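## Task

Place the thin slip sheet lying flat on the bottom of the gray crate, then set the finned heat sink on top of it with its fins pointing up. The heat sink is too wide for grip50. Afterwards release everything, hang every tool back in its original stand slot, and move the arm well away from the tools. A tool locked to the arm counts as part of the arm.

## Robot and tools

Robot: one 7-joint arm (Flexiv Rizon 4) on a possibly tilted base, ending in a tool changer. Three tools hang in a stand: grip50 (small two-finger gripper), grip85 (larger two-finger gripper) and cup (suction). Only one tool can be on the arm at a time. tool_id reports grip50, grip85, cup or none.

Frames: the scene frame has its origin on the table top under the arm base, +z up, +y to the left when looking along +x. Reported end_effector_position (m) and end_effector_quat_wxyz are the center of the changer's flat face in this frame; the printout can drift somewhat at long reach. The face has its own axes: +z points out away from the arm. Tool points in mm in face axes: grip50 grip point (0, -25, 180); grip85 grip point (0, 0, 173) closed, 13 mm closer to the face when fully open; cup rim center (0, 0, 175). Both grippers close along face x.

execute_actions(actions): a list of actions; each action is a table of up to 15 rows, each row one 1/30 s step; a short table repeats its last row to fill 15 steps (0.5 s). A row is 14 numbers in [-1, 1]: dx, dy, dz, rx, ry, rz, tool/lock, grip50_position, grip50_force_limit, grip50_speed, grip85_position, grip85_force_limit, grip85_speed, cup_suction. Optionally 7 more numbers in [0, 1] scale each joint's stiffness (base to wrist order) until changed. dx..rz are an offset, in face axes, from the face pose measured when the action began (for the first action of a call, the last reported pose); every row refers to that same start, not to the previous row. Scale: 1.0 = 0.6 m or 180 degrees; rx, ry, rz form one rotation vector. Each step the command is clipped to within 70 mm and 16 degrees of the measured pose, so large offsets need several actions; position wins over orientation when both cannot be met. An empty list just returns state and images.

Tool numbers: lock >0 locks, <0 unlocks (about 1 s), 0 keeps the last command. Gripper position: +1 fully open (grip50 50 mm, grip85 85 mm); pads meet near -0.65 (grip50) or -0.8 (grip85); -1 closes until blocked. Force limit: -1 = about 20 N up to +1 = 185 N (grip50) or 235 N (grip85). Speed: -1 about 20 mm/s to +1 about 150 mm/s. cup_suction above 0.01 is on, at or below 0.01 vents; it persists between actions. Tool commands apply only when tool_id matches and the tool is ready.

move(target, speed, blocking): target is one 14-number row (optionally 21); its pose part is an offset in face axes from the pose in the latest result that shows one. Straight-line path of 0.5 to 10 s; speed in m/s, 0.002 to 0.5 (default 0.25), turning up to twice that in rad/s. It does not avoid obstacles, can overshoot speed, and presses harder when faster or aimed deeper past contact. Result adds a move: line (done, off_target, moving, held, fault) and limits (paced = clipped, held = steps blocked). blocking=false returns after 0.5 s; then use wait or stop before new actions or moves.
wait(seconds 0 to 10): lets time run holding the last command. stop(): brakes a running move. zoom_image(camera, region [x0,y0,x1,y1], at most 504x504 px) for cam_head_left or cam_head_right (896x504 each; calibration given as K, distortion and T_world_to_cam). read_manual gives licence text only. finished_scene(scene) ends the current scene irreversibly; pass its number.

Results: pose, velocities, joint positions and torques, tool readings, Hand target (where the controller is driving), step readings with HELD marks, and possible lines: pose unreachable (clearance check altered the command), MOTOR HOT, TORQUE FAULT, FORCE FAULT, OVER-TEMPERATURE FAULT.

Taking a tool: align the face center within about 1 mm and 1 degree of the tool plate, with face -y toward the open side of the fork. When plate_near = 1, send lock +1 and wait for locked = 1. The tool then initializes (readings n/a); a gripper closes then opens fully by itself, so keep nothing between its fingers. Lift out 10 to 30 mm (about 20), slide at least 110 mm in face -y, then rise. Returning is the same path backwards; when in_stand = 1, hold still, lock -1, wait for unlocked = 1. Unlocking elsewhere is refused (unlock_refused = 1). Slots are 180 mm apart; fork arms sit 40 to 70 mm each side along face x, front ends 45 mm toward the open side, tops 18 mm below the hung plate face. Changer is 63 mm across; contact block extends 46 mm on face -y, lock motor 58 mm on +y.

Gripping: set position -1, keep it, and confirm object_status = 2 (0 moving, 1 blocked while opening, 2 blocked while closing, 3 reached target or pads met; thin objects may show 3). Any new position (change of 0.01 or more) resets status to 0. grip50 opening mm is about (250 - grip50_position_measured) x 0.202; grip85 counts: 78 about 60 mm, 130 about 40 mm, 180 about 20 mm, 230 pads touching. Use grip85 or the cup for the heat sink. Cup: suction on, whole rim on a smooth flat area away from edges; cup_part_present = 1 once vacuum reaches 0.50. The cup draws the part up to 12 mm in. Release by setting down and venting; clear after rising 15 mm. Unlocking the cup drops what it holds.

Avoid: contact forces of 200 N or joint loads at their limits (10 s stop), knocking anything off the table, drops, slams, fast moves with held parts, and long heavy holds that heat motors. Loose objects may occasionally be nudged by something. Finish with tools hung in their own slots, nothing held, and the arm well away.

Each tool is called by a JSON object that holds its "api" and its "payload".

## Session

I'll start by looking at the current state of the scene.

{"api": "execute_actions", "payload": {"actions": []}}

Scene clock: 0.00 s.
end_effector_position=(+0.4367, -0.0110, +0.3659) locked=0 unlocked=1 plate_near=0 in_stand=0 unlock_refused=0 tool_id=none grip50_position_measured=n/a grip50_object_status=n/a grip85_position_measured=n/a grip85_object_status=n/a cup_suction_measured=n/a cup_part_present=n/a end_effector_quat_wxyz=(+0.002, +1.000, -0.012, -0.000) end_effector_velocity=(-0.000, -0.000, -0.000) end_effector_angular_velocity=(-0.000, +0.000, +0.001)
Joint positions: [ 0.209 -0.106  0.047  2.368 -0.008  0.899  0.264]
Joint velocities: [-0.     0.    -0.     0.    -0.     0.    -0.001]
Joint torques (N m, as the joint torque sensors report them, + toward a larger angle): no reading
Motor temperatures (°C, as the motors report them): [30 31 31 35 35 33 35]
Hand target: +0.437, -0.011, +0.366; +0.002, +1.000, -0.012, -0.000
Joint stiffness scale: [1. 1. 1. 1. 1. 1. 1.]

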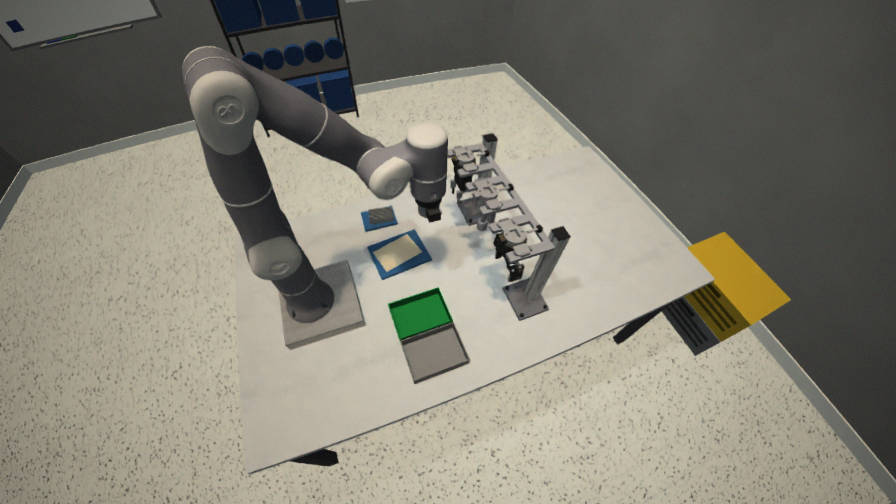

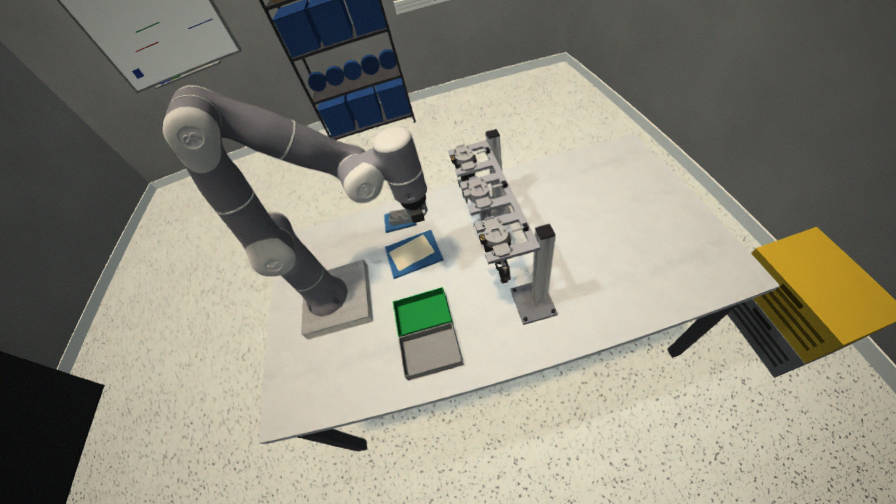

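{"api": "zoom_image", "payload": {"camera": "cam_head_left", "region": [420, 120, 600, 330]}}

{"api": "zoom_image", "payload": {"camera": "cam_head_right", "region": [420, 120, 600, 330]}}

{"api": "zoom_image", "payload": {"camera": "cam_head_left", "region": [340, 190, 490, 400]}}

{"api": "zoom_image", "payload": {"camera": "cam_head_right", "region": [360, 190, 490, 400]}}

Region (420, 120, 600, 330) of cam_head_left's 896x504 image, scaled by 2.400, with more detail than that image has; it fills the left 432 columns of this view, and the rest is white.

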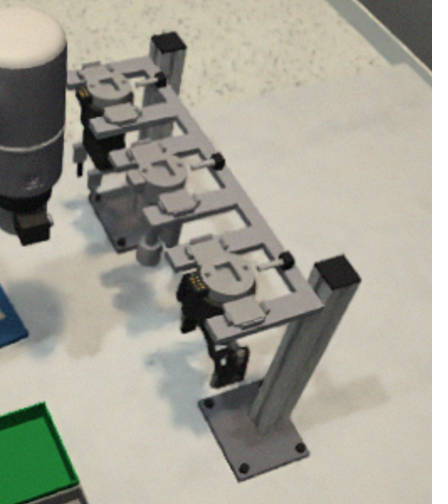

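Region (420, 120, 600, 330) of cam_head_right's 896x504 image, scaled by 2.400, with more detail than that image has; it fills the left 432 columns of this view, and the rest is white.

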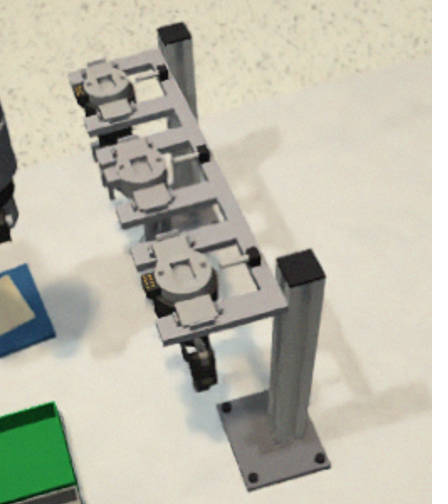

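Region (340, 190, 490, 400) of cam_head_left's 896x504 image, scaled by 2.400, with more detail than that image has; it fills the left 360 columns of this view, and the rest is white.

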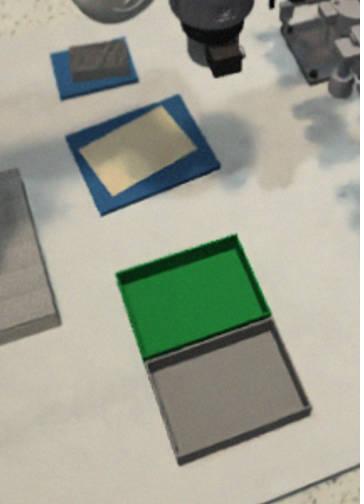

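Region (360, 190, 490, 400) of cam_head_right's 896x504 image, scaled by 2.400, with more detail than that image has; it fills the left 312 columns of this view, and the rest is white.

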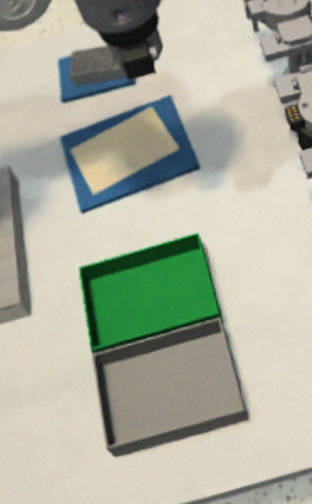

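{"api": "zoom_image", "payload": {"camera": "cam_head_left", "region": [440, 135, 530, 225]}}

{"api": "zoom_image", "payload": {"camera": "cam_head_left", "region": [480, 200, 570, 290]}}

{"api": "zoom_image", "payload": {"camera": "cam_head_right", "region": [440, 135, 530, 225]}}

{"api": "zoom_image", "payload": {"camera": "cam_head_right", "region": [465, 200, 555, 290]}}

Region (440, 135, 530, 225) of cam_head_left's 896x504 image, scaled by 5.600, with more detail than that image has.

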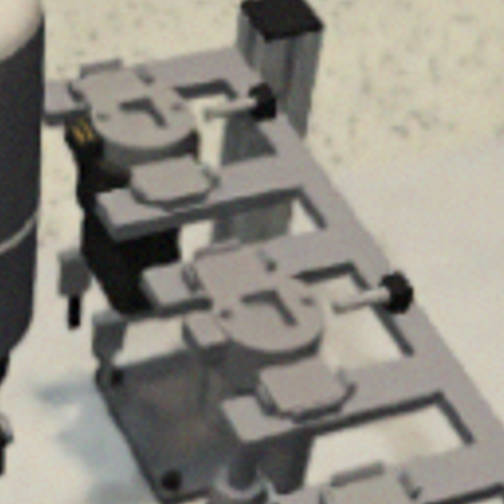

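Region (480, 200, 570, 290) of cam_head_left's 896x504 image, scaled by 5.600, with more detail than that image has.

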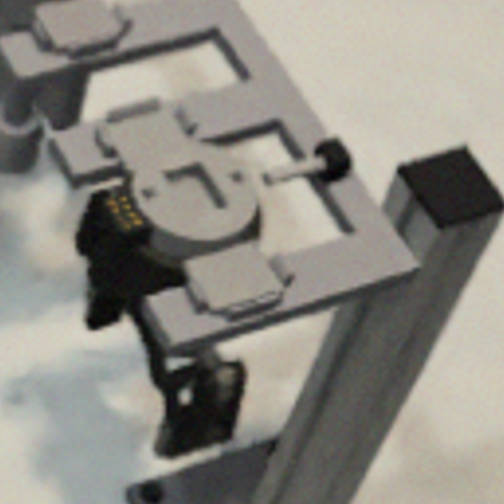

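Region (440, 135, 530, 225) of cam_head_right's 896x504 image, scaled by 5.600, with more detail than that image has.

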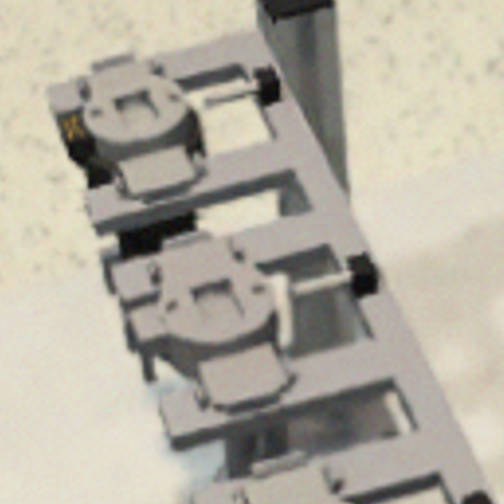

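Region (465, 200, 555, 290) of cam_head_right's 896x504 image, scaled by 5.600, with more detail than that image has.

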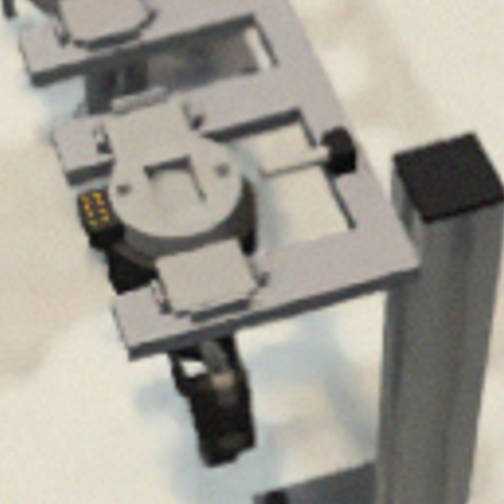

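{"api": "zoom_image", "payload": {"camera": "cam_head_left", "region": [350, 195, 440, 285]}}

{"api": "zoom_image", "payload": {"camera": "cam_head_right", "region": [370, 195, 460, 285]}}

{"api": "zoom_image", "payload": {"camera": "cam_head_left", "region": [380, 285, 480, 390]}}

{"api": "zoom_image", "payload": {"camera": "cam_head_right", "region": [380, 285, 480, 390]}}

Region (350, 195, 440, 285) of cam_head_left's 896x504 image, scaled by 5.600, with more detail than that image has.

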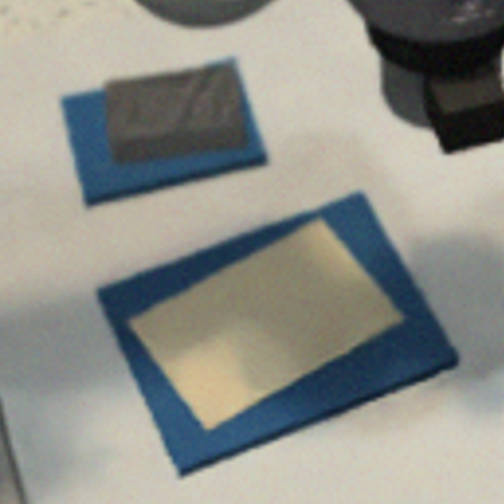

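Region (370, 195, 460, 285) of cam_head_right's 896x504 image, scaled by 5.600, with more detail than that image has.

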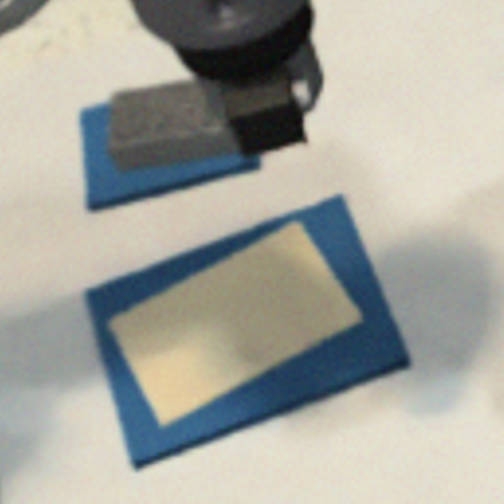

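Region (380, 285, 480, 390) of cam_head_left's 896x504 image, scaled by 4.800, with more detail than that image has; it fills the left 480 columns of this view, and the rest is white.

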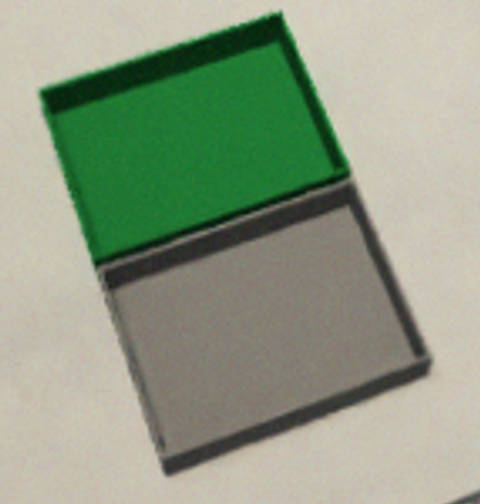

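Region (380, 285, 480, 390) of cam_head_right's 896x504 image, scaled by 4.800, with more detail than that image has; it fills the left 480 columns of this view, and the rest is white.

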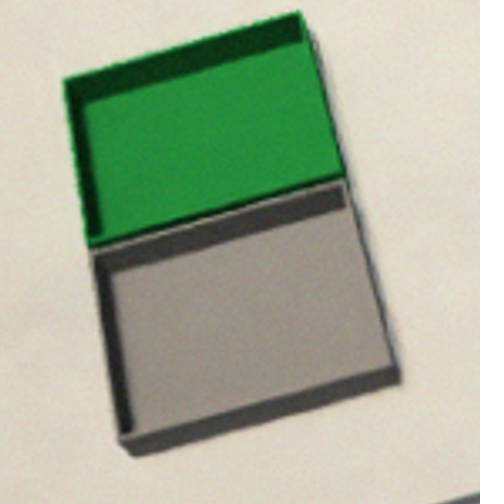

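{"api": "move", "payload": {"target": [0.3183, -0.006, -0.19, 0, 0, -0.5, 0, 1, 0, 0, 1, 0, 0, 0], "speed": 0.35}}

Scene clock: 10.80 s.
end_effector_position=(+0.6275, -0.0118, +0.4807) locked=0 unlocked=1 plate_near=0 in_stand=0 unlock_refused=0 tool_id=none grip50_position_measured=n/a grip50_object_status=n/a grip85_position_measured=n/a grip85_object_status=n/a cup_suction_measured=n/a cup_part_present=n/a end_effector_quat_wxyz=(+0.002, +0.716, +0.698, -0.002) end_effector_velocity=(+0.001, -0.000, +0.001) end_effector_angular_velocity=(+0.000, -0.000, +0.005)
Joint positions: [ 0.102 -0.358  0.095  1.664 -0.037  0.447 -1.362]
Joint velocities: [ 0.    -0.    -0.    -0.002  0.    -0.002 -0.005]
Joint torques (N m, as the joint torque sensors report them, + toward a larger angle): [ -1.73  46.48   2.01 -30.46  -4.09   3.63  -0.66]
Motor temperatures (°C, as the motors report them): [30 31 31 36 35 33 35]
Hand target: +0.627, -0.012, +0.481; +0.001, +0.716, +0.699, -0.002
Off the commanded pose: 0.001 m, 0 deg.
Joint stiffness scale: [1. 1. 1. 1. 1. 1. 1.]
move: done

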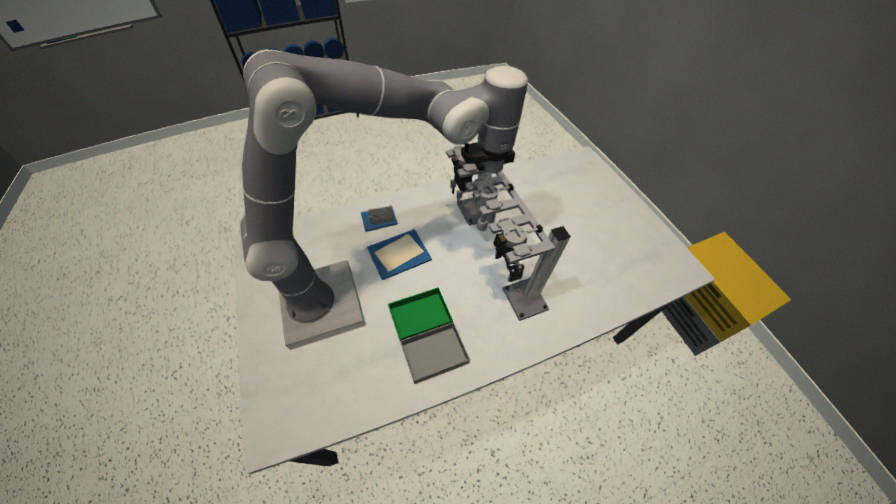

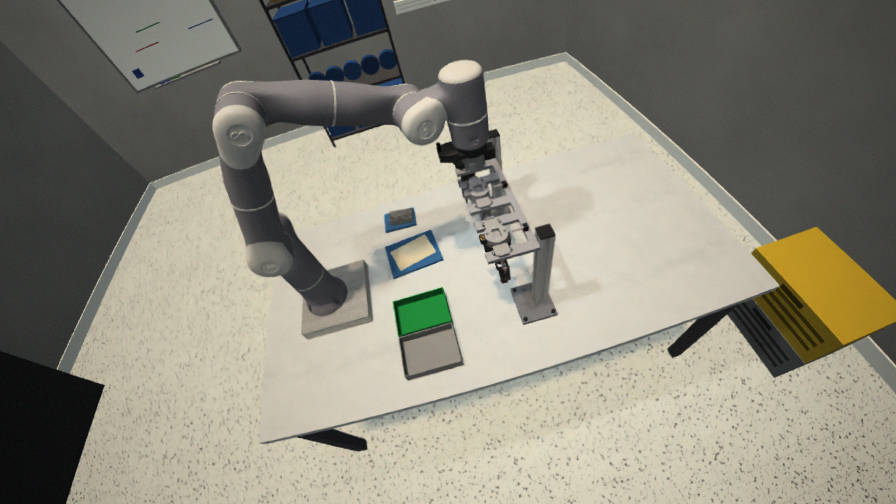

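{"api": "zoom_image", "payload": {"camera": "cam_head_left", "region": [445, 130, 535, 220]}}

{"api": "zoom_image", "payload": {"camera": "cam_head_right", "region": [430, 130, 520, 220]}}

Region (445, 130, 535, 220) of cam_head_left's 896x504 image, scaled by 5.600, with more detail than that image has.

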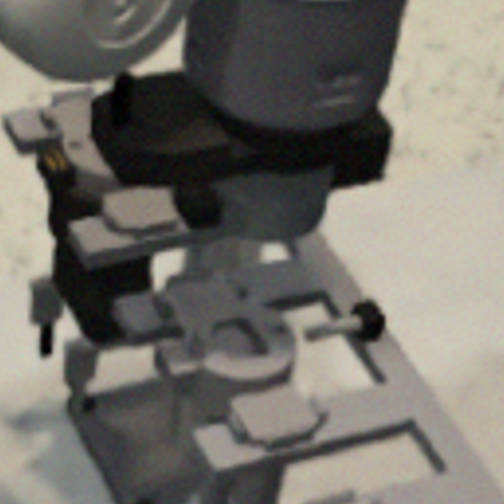

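Region (430, 130, 520, 220) of cam_head_right's 896x504 image, scaled by 5.600, with more detail than that image has.

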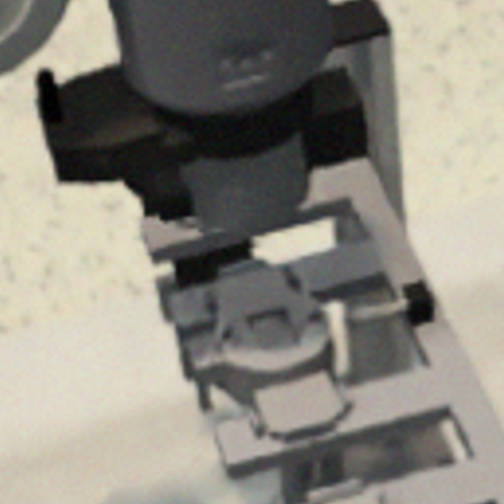

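{"api": "move", "payload": {"target": [0.0299, 0.0084, 0.1178, 0, 0, 0, 0, 1, 0, 0, 1, 0, 0, 0], "speed": 0.1}}

{"api": "zoom_image", "payload": {"camera": "cam_head_left", "region": [455, 150, 525, 220]}}

{"api": "zoom_image", "payload": {"camera": "cam_head_right", "region": [445, 150, 515, 220]}}

Scene clock: 13.50 s.
end_effector_position=(+0.6332, +0.0056, +0.4101) locked=0 unlocked=1 plate_near=0 in_stand=0 unlock_refused=0 tool_id=none grip50_position_measured=n/a grip50_object_status=n/a grip85_position_measured=n/a grip85_object_status=n/a cup_suction_measured=n/a cup_part_present=n/a end_effector_quat_wxyz=(+0.001, +0.716, +0.698, -0.002) end_effector_velocity=(+0.000, +0.000, +0.000) end_effector_angular_velocity=(+0.000, -0.001, +0.000)
Joint positions: [ 0.128 -0.451  0.094  1.732 -0.05   0.607 -1.327]
Joint velocities: [-0.    -0.     0.    -0.     0.     0.001 -0.   ]
Joint torques (N m, as the joint torque sensors report them, + toward a larger angle): [  1.06  48.43   0.85 -27.7   -4.78   5.29   1.03]
Motor temperatures (°C, as the motors report them): [30 32 31 37 35 33 35]
Hand target: +0.633, +0.006, +0.410; +0.002, +0.716, +0.698, -0.002
Off the commanded pose: 0.000 m, 0 deg.
Joint stiffness scale: [1. 1. 1. 1. 1. 1. 1.]
move: done

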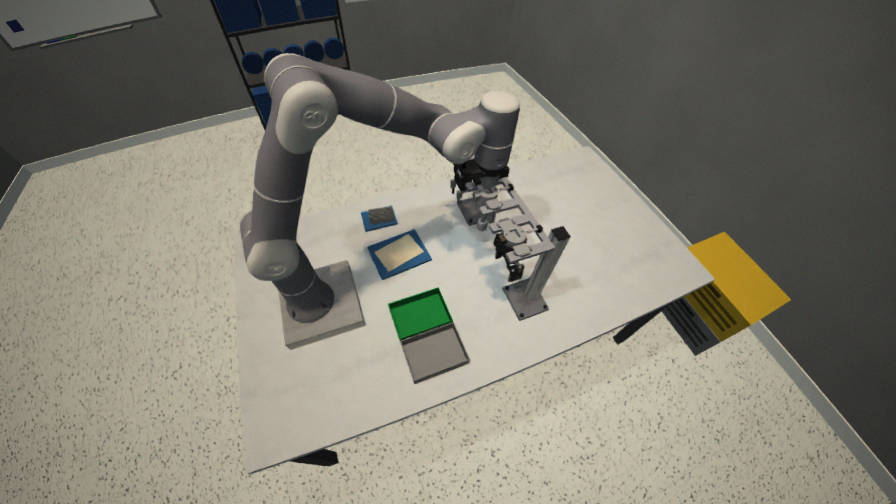

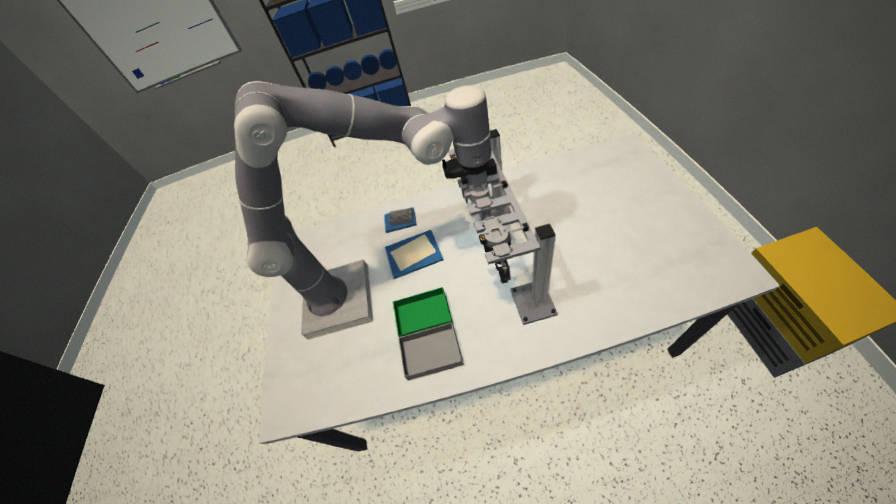

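Region (455, 150, 525, 220) of cam_head_left's 896x504 image, scaled by 7.200, with more detail than that image has.

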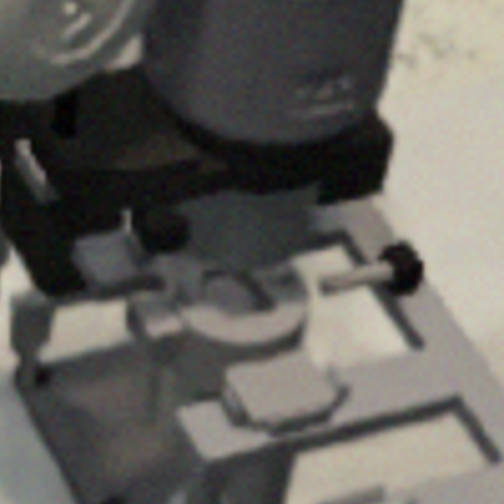

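Region (445, 150, 515, 220) of cam_head_right's 896x504 image, scaled by 7.200, with more detail than that image has.

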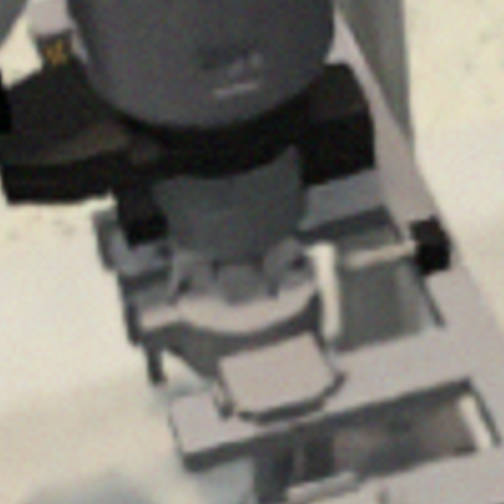

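{"api": "move", "payload": {"target": [0, 0, 0.03, 0, 0, 0, 0, 1, 0, 0, 1, 0, 0, 0], "speed": 0.03}}

{"api": "zoom_image", "payload": {"camera": "cam_head_left", "region": [465, 165, 515, 215]}}

{"api": "zoom_image", "payload": {"camera": "cam_head_right", "region": [455, 165, 505, 215]}}

Scene clock: 15.07 s.
end_effector_position=(+0.6334, +0.0055, +0.3927) locked=0 unlocked=1 plate_near=0 in_stand=0 unlock_refused=0 tool_id=none grip50_position_measured=n/a grip50_object_status=n/a grip85_position_measured=n/a grip85_object_status=n/a cup_suction_measured=n/a cup_part_present=n/a end_effector_quat_wxyz=(+0.002, +0.716, +0.699, -0.001) end_effector_velocity=(-0.000, +0.000, -0.000) end_effector_angular_velocity=(-0.000, -0.000, -0.002)
Joint positions: [ 0.129 -0.475  0.092  1.748 -0.053  0.648 -1.326]
Joint velocities: [-0.    -0.     0.     0.001 -0.     0.001  0.002]
Joint torques (N m, as the joint torque sensors report them, + toward a larger angle): [  1.32  45.96   0.65 -24.91  -4.24   4.75   1.15]
Motor temperatures (°C, as the motors report them): [30 32 31 37 35 33 35]
Hand target: +0.633, +0.006, +0.392; +0.001, +0.716, +0.698, -0.002
Off the commanded pose: 0.001 m, 0 deg.
Joint stiffness scale: [1. 1. 1. 1. 1. 1. 1.]
move: done

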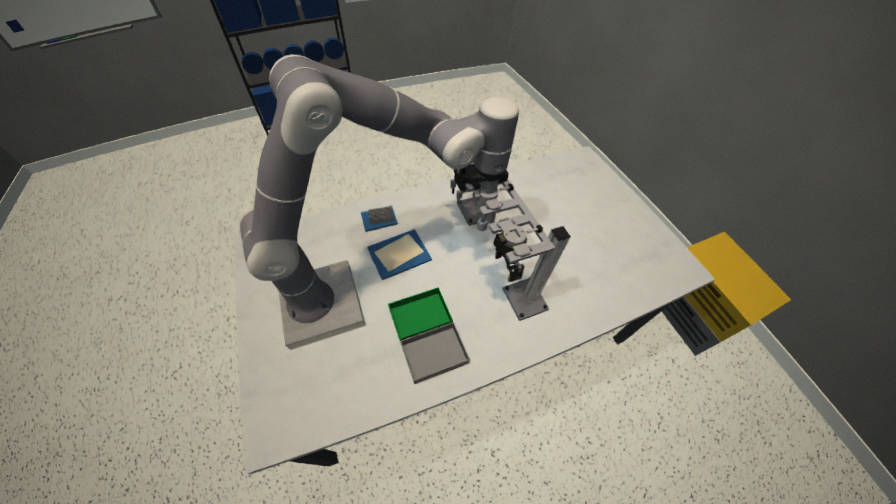

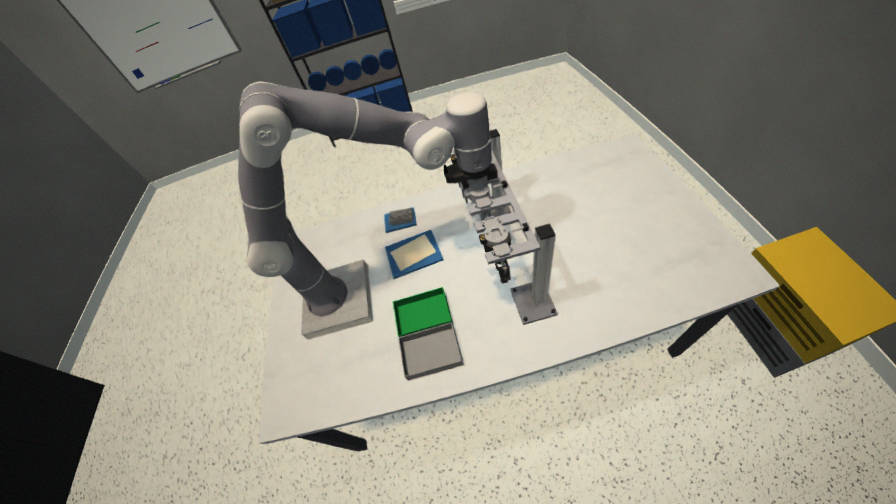

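Region (465, 165, 515, 215) of cam_head_left's 896x504 image, scaled by 10.080, with more detail than that image has.

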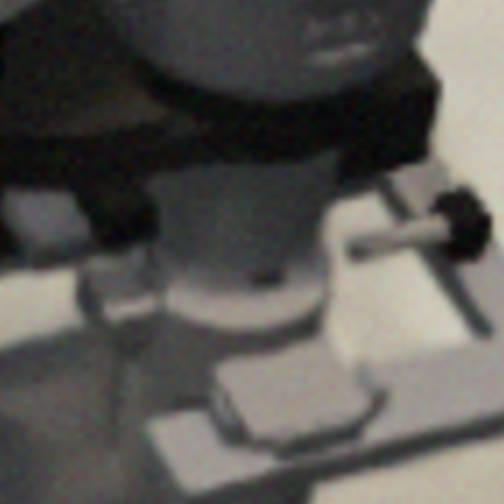

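Region (455, 165, 505, 215) of cam_head_right's 896x504 image, scaled by 10.080, with more detail than that image has.

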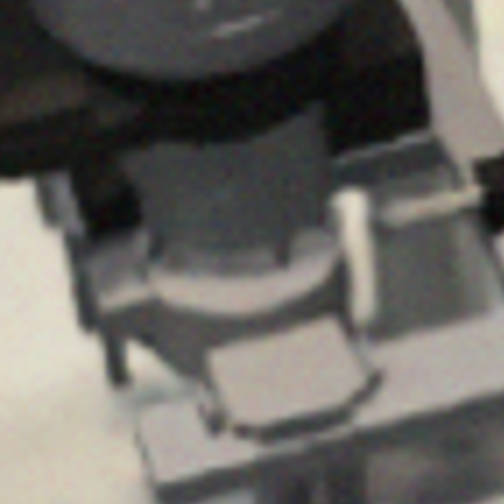

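{"api": "execute_actions", "payload": {"actions": [[[0,0,0.005,0,0,0,0,1,0,0,1,0,0,0]],[[0,0,0.005,0,0,0,0,1,0,0,1,0,0,0]],[[0,0,0.005,0,0,0,0,1,0,0,1,0,0,0]],[[0,0,0.005,0,0,0,0,1,0,0,1,0,0,0]],[[0,0,0.005,0,0,0,0,1,0,0,1,0,0,0]]]}}

Scene clock: 19.03 s.
end_effector_position=(+0.6385, +0.0060, +0.3924) locked=0 unlocked=1 plate_near=0 in_stand=0 unlock_refused=0 tool_id=none grip50_position_measured=n/a grip50_object_status=n/a grip85_position_measured=n/a grip85_object_status=n/a cup_suction_measured=n/a cup_part_present=n/a end_effector_quat_wxyz=(+0.011, +0.714, +0.700, +0.009) end_effector_velocity=(-0.000, -0.000, -0.000) end_effector_angular_velocity=(-0.000, +0.001, +0.000)
Joint positions: [ 0.129 -0.481  0.091  1.75  -0.059  0.683 -1.326]
Joint velocities: [-0.    -0.    -0.     0.001 -0.    -0.    -0.   ]
Joint torques (N m, as the joint torque sensors report them, + toward a larger angle): [  0.28  31.22   1.48 -18.7   -2.97   3.99   0.81]
Motor temperatures (°C, as the motors report them): [30 32 31 37 35 33 35]
Hand target: +0.637, +0.006, +0.389; +0.009, +0.715, +0.700, +0.007
Off the commanded pose: 0.003 m, 0 deg.
Joint stiffness scale: [1. 1. 1. 1. 1. 1. 1.]
Step readings (end_effector_position; steps 1 to 15: 1st action; 16 to 30: 2nd action; 31 to 45: 3rd action; 46 to 60: 4th action; 61 to 75: 5th action):
0: (+0.6334, +0.0055, +0.3927)
1: (+0.6335, +0.0055, +0.3924)
2: (+0.6340, +0.0056, +0.3924)
4: (+0.6343, +0.0056, +0.3924)
8: (+0.6343, +0.0056, +0.3923)
15: (+0.6343, +0.0056, +0.3923)
16: (+0.6345, +0.0056, +0.3923)
17: (+0.6350, +0.0057, +0.3924)
19: (+0.6353, +0.0057, +0.3923)
23: (+0.6353, +0.0057, +0.3923)
30: (+0.6353, +0.0057, +0.3923)
31: (+0.6355, +0.0057, +0.3923)
32: (+0.6360, +0.0058, +0.3924)
34: (+0.6363, +0.0058, +0.3924)
38: (+0.6364, +0.0058, +0.3924)
45: (+0.6364, +0.0058, +0.3924)
46: (+0.6366, +0.0058, +0.3924)
47: (+0.6370, +0.0059, +0.3924)
49: (+0.6373, +0.0059, +0.3924)
53: (+0.6374, +0.0059, +0.3924)
60: (+0.6374, +0.0059, +0.3924)
61: (+0.6376, +0.0059, +0.3924)
62: (+0.6381, +0.0060, +0.3924)
64: (+0.6384, +0.0060, +0.3924)
68: (+0.6385, +0.0060, +0.3924)
75: end_effector_position above

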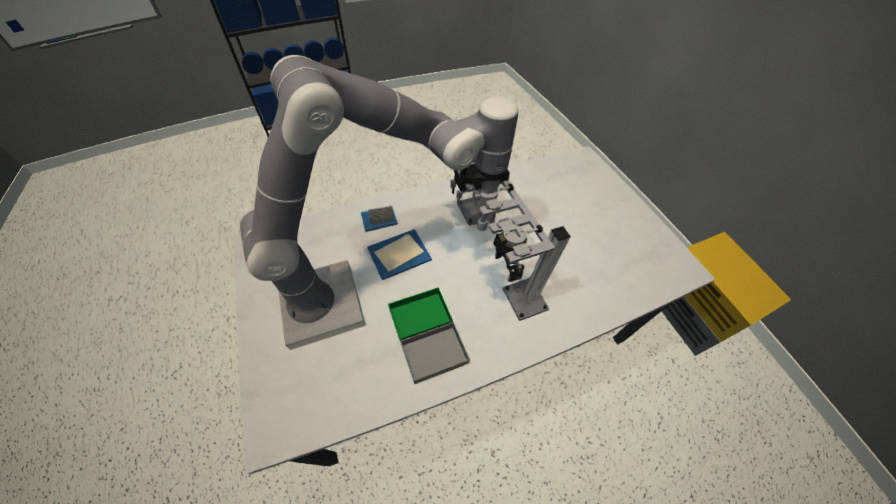

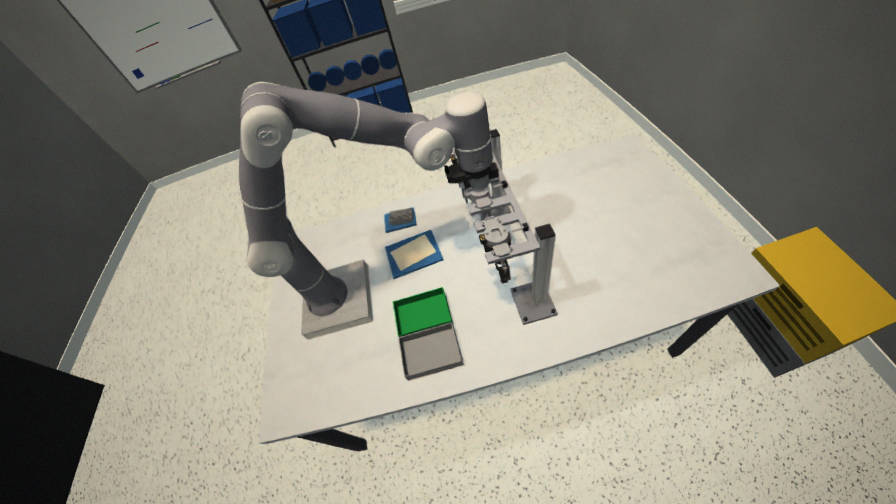

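{"api": "move", "payload": {"target": [0, 0, -0.006, 0.009, 0.0008, 0.0018, 0, 1, 0, 0, 1, 0, 0, 0], "speed": 0.03}}

Scene clock: 20.87 s.
end_effector_position=(+0.6384, +0.0061, +0.3961) locked=0 unlocked=1 plate_near=0 in_stand=0 unlock_refused=0 tool_id=none grip50_position_measured=n/a grip50_object_status=n/a grip85_position_measured=n/a grip85_object_status=n/a cup_suction_measured=n/a cup_part_present=n/a end_effector_quat_wxyz=(-0.000, +0.716, +0.698, +0.000) end_effector_velocity=(-0.000, +0.000, -0.000) end_effector_angular_velocity=(+0.001, +0.002, -0.001)
Joint positions: [ 0.126 -0.481  0.095  1.726 -0.049  0.633 -1.327]
Joint velocities: [ 0.    -0.     0.    -0.001  0.001 -0.003  0.   ]
Joint torques (N m, as the joint torque sensors report them, + toward a larger angle): [ -1.61  49.15   2.54 -28.31  -3.67   3.47  -0.61]
Motor temperatures (°C, as the motors report them): [30 32 31 37 35 34 35]
Hand target: +0.638, +0.006, +0.396; -0.000, +0.716, +0.698, -0.000
Off the commanded pose: 0.000 m, 0 deg.
Joint stiffness scale: [1. 1. 1. 1. 1. 1. 1.]
move: done

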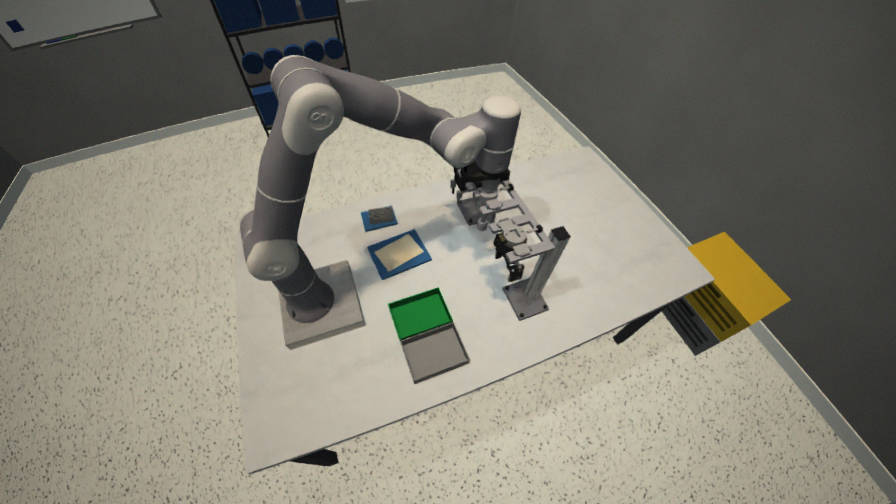

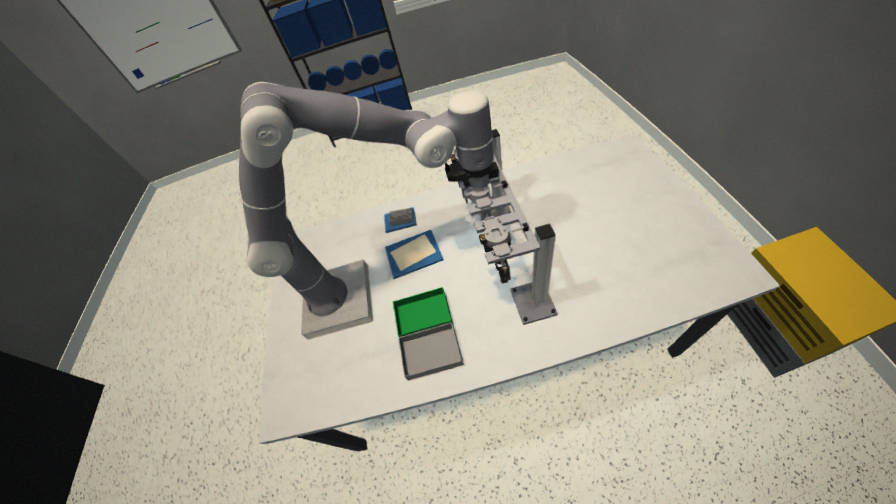

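{"api": "move", "payload": {"target": [-0.02385, -0.0134, 0.0027, 0, 0, 0, 0, 1, 0, 0, 1, 0, 0, 0], "speed": 0.04}}

{"api": "zoom_image", "payload": {"camera": "cam_head_left", "region": [465, 165, 515, 215]}}

{"api": "zoom_image", "payload": {"camera": "cam_head_right", "region": [455, 165, 505, 215]}}

Scene clock: 21.90 s.
end_effector_position=(+0.6300, -0.0079, +0.3944) locked=0 unlocked=1 plate_near=0 in_stand=0 unlock_refused=0 tool_id=none grip50_position_measured=n/a grip50_object_status=n/a grip85_position_measured=n/a grip85_object_status=n/a cup_suction_measured=n/a cup_part_present=n/a end_effector_quat_wxyz=(-0.000, +0.716, +0.698, -0.000) end_effector_velocity=(-0.000, -0.000, -0.000) end_effector_angular_velocity=(-0.001, +0.000, -0.001)
Joint positions: [ 0.108 -0.466  0.092  1.756 -0.047  0.647 -1.348]
Joint velocities: [-0.     0.     0.     0.001 -0.001  0.     0.002]
Joint torques (N m, as the joint torque sensors report them, + toward a larger angle): [ -1.67  49.56   1.92 -26.61  -3.74   5.29  -0.62]
Motor temperatures (°C, as the motors report them): [30 32 31 38 35 34 35]
Hand target: +0.630, -0.008, +0.394; -0.000, +0.716, +0.698, +0.000
Off the commanded pose: 0.000 m, 0 deg.
Joint stiffness scale: [1. 1. 1. 1. 1. 1. 1.]
move: done

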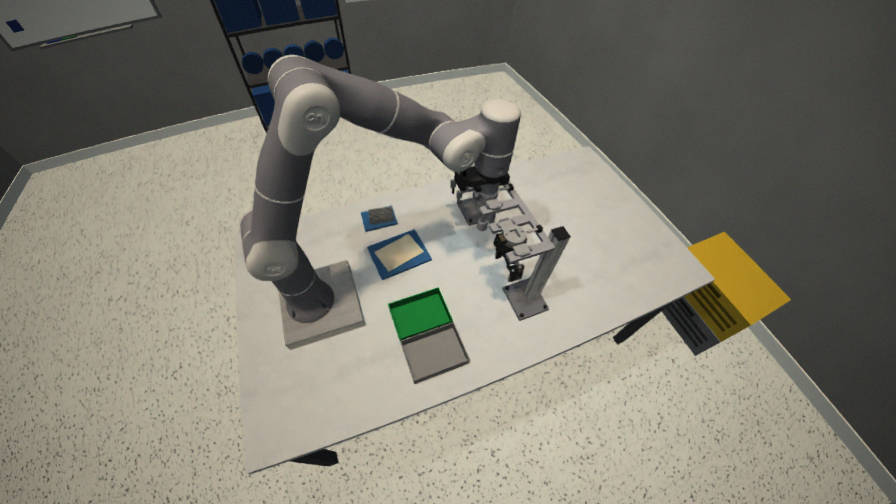

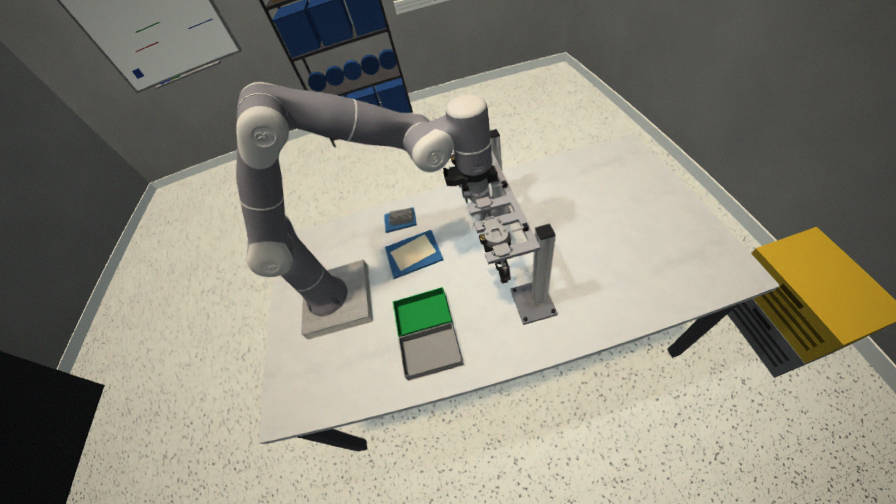

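Region (465, 165, 515, 215) of cam_head_left's 896x504 image, scaled by 10.080, with more detail than that image has.

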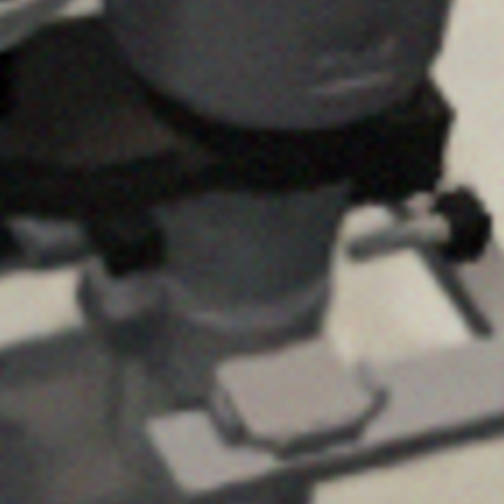

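Region (455, 165, 505, 215) of cam_head_right's 896x504 image, scaled by 10.080, with more detail than that image has.

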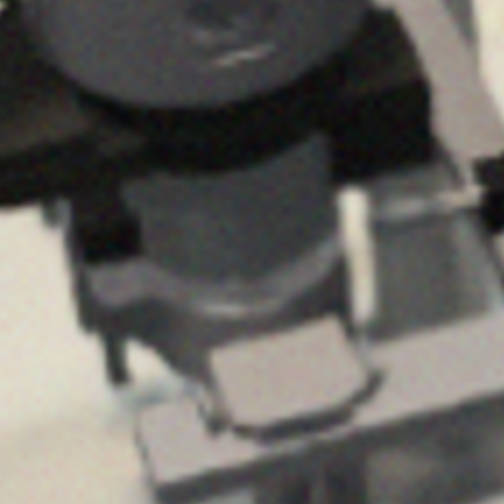

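{"api": "execute_actions", "payload": {"actions": [[[0,0,0.001,0,0,0,0,1,0,0,1,0,0,0],[0,0,0.0015,0,0,0,0,1,0,0,1,0,0,0],[0,0,0.002,0,0,0,0,1,0,0,1,0,0,0],[0,0,0.0025,0,0,0,0,1,0,0,1,0,0,0],[0,0,0.003,0,0,0,0,1,0,0,1,0,0,0],[0,0,0.0035,0,0,0,0,1,0,0,1,0,0,0],[0,0,0.004,0,0,0,0,1,0,0,1,0,0,0],[0,0,0.0045,0,0,0,0,1,0,0,1,0,0,0],[0,0,0.005,0,0,0,0,1,0,0,1,0,0,0],[0,0,0.0055,0,0,0,0,1,0,0,1,0,0,0],[0,0,0.006,0,0,0,0,1,0,0,1,0,0,0]]]}}

Scene clock: 22.83 s.
end_effector_position=(+0.6299, -0.0079, +0.3908) locked=0 unlocked=1 plate_near=0 in_stand=0 unlock_refused=0 tool_id=none grip50_position_measured=n/a grip50_object_status=n/a grip85_position_measured=n/a grip85_object_status=n/a cup_suction_measured=n/a cup_part_present=n/a end_effector_quat_wxyz=(-0.000, +0.716, +0.698, -0.000) end_effector_velocity=(+0.000, +0.000, -0.000) end_effector_angular_velocity=(-0.000, -0.001, +0.001)
Joint positions: [ 0.108 -0.471  0.092  1.759 -0.047  0.654 -1.348]
Joint velocities: [ 0.    -0.     0.     0.    -0.     0.001 -0.001]
Joint torques (N m, as the joint torque sensors report them, + toward a larger angle): [  1.5   48.33   0.81 -26.71  -4.6    5.03   0.91]
Motor temperatures (°C, as the motors report them): [30 33 31 38 35 34 35]
Hand target: +0.630, -0.008, +0.391; -0.000, +0.716, +0.698, -0.000
Off the commanded pose: 0.000 m, 0 deg.
Joint stiffness scale: [1. 1. 1. 1. 1. 1. 1.]
Step readings (end_effector_position):
0: (+0.6300, -0.0079, +0.3944)
1: (+0.6300, -0.0079, +0.3943)
2: (+0.6300, -0.0079, +0.3941)
4: (+0.6299, -0.0079, +0.3934)
8: (+0.6299, -0.0079, +0.3922)
15: end_effector_position above

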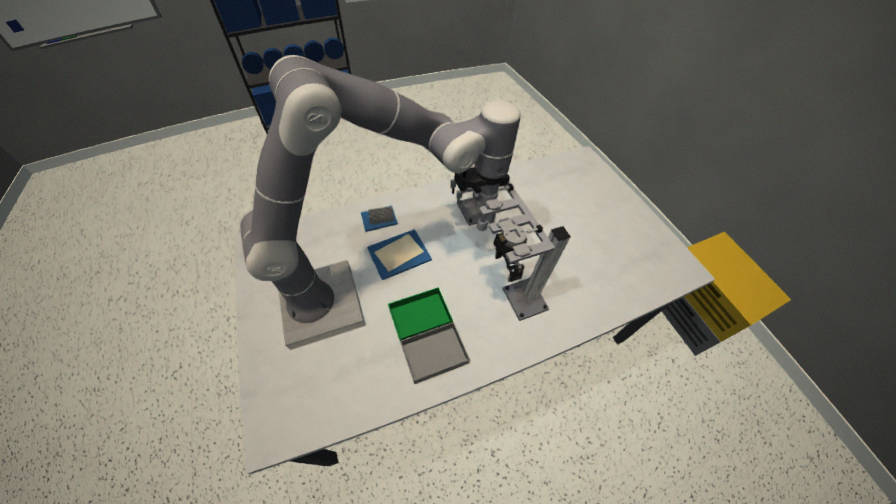

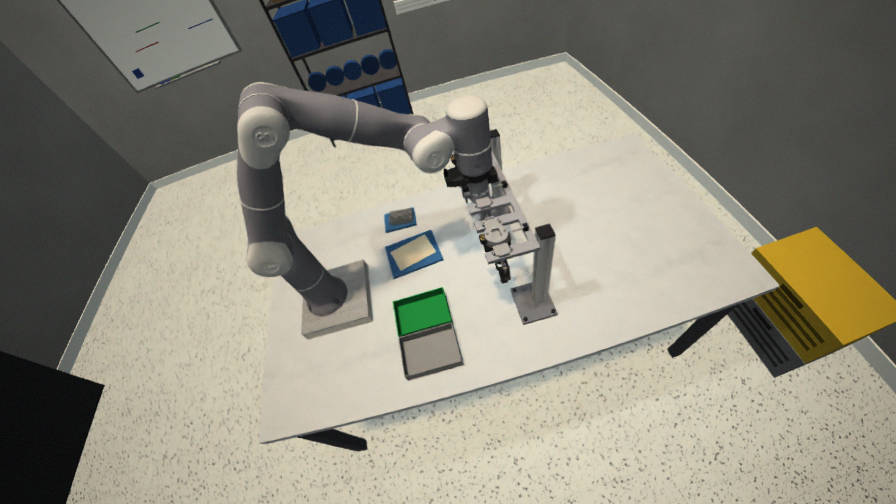

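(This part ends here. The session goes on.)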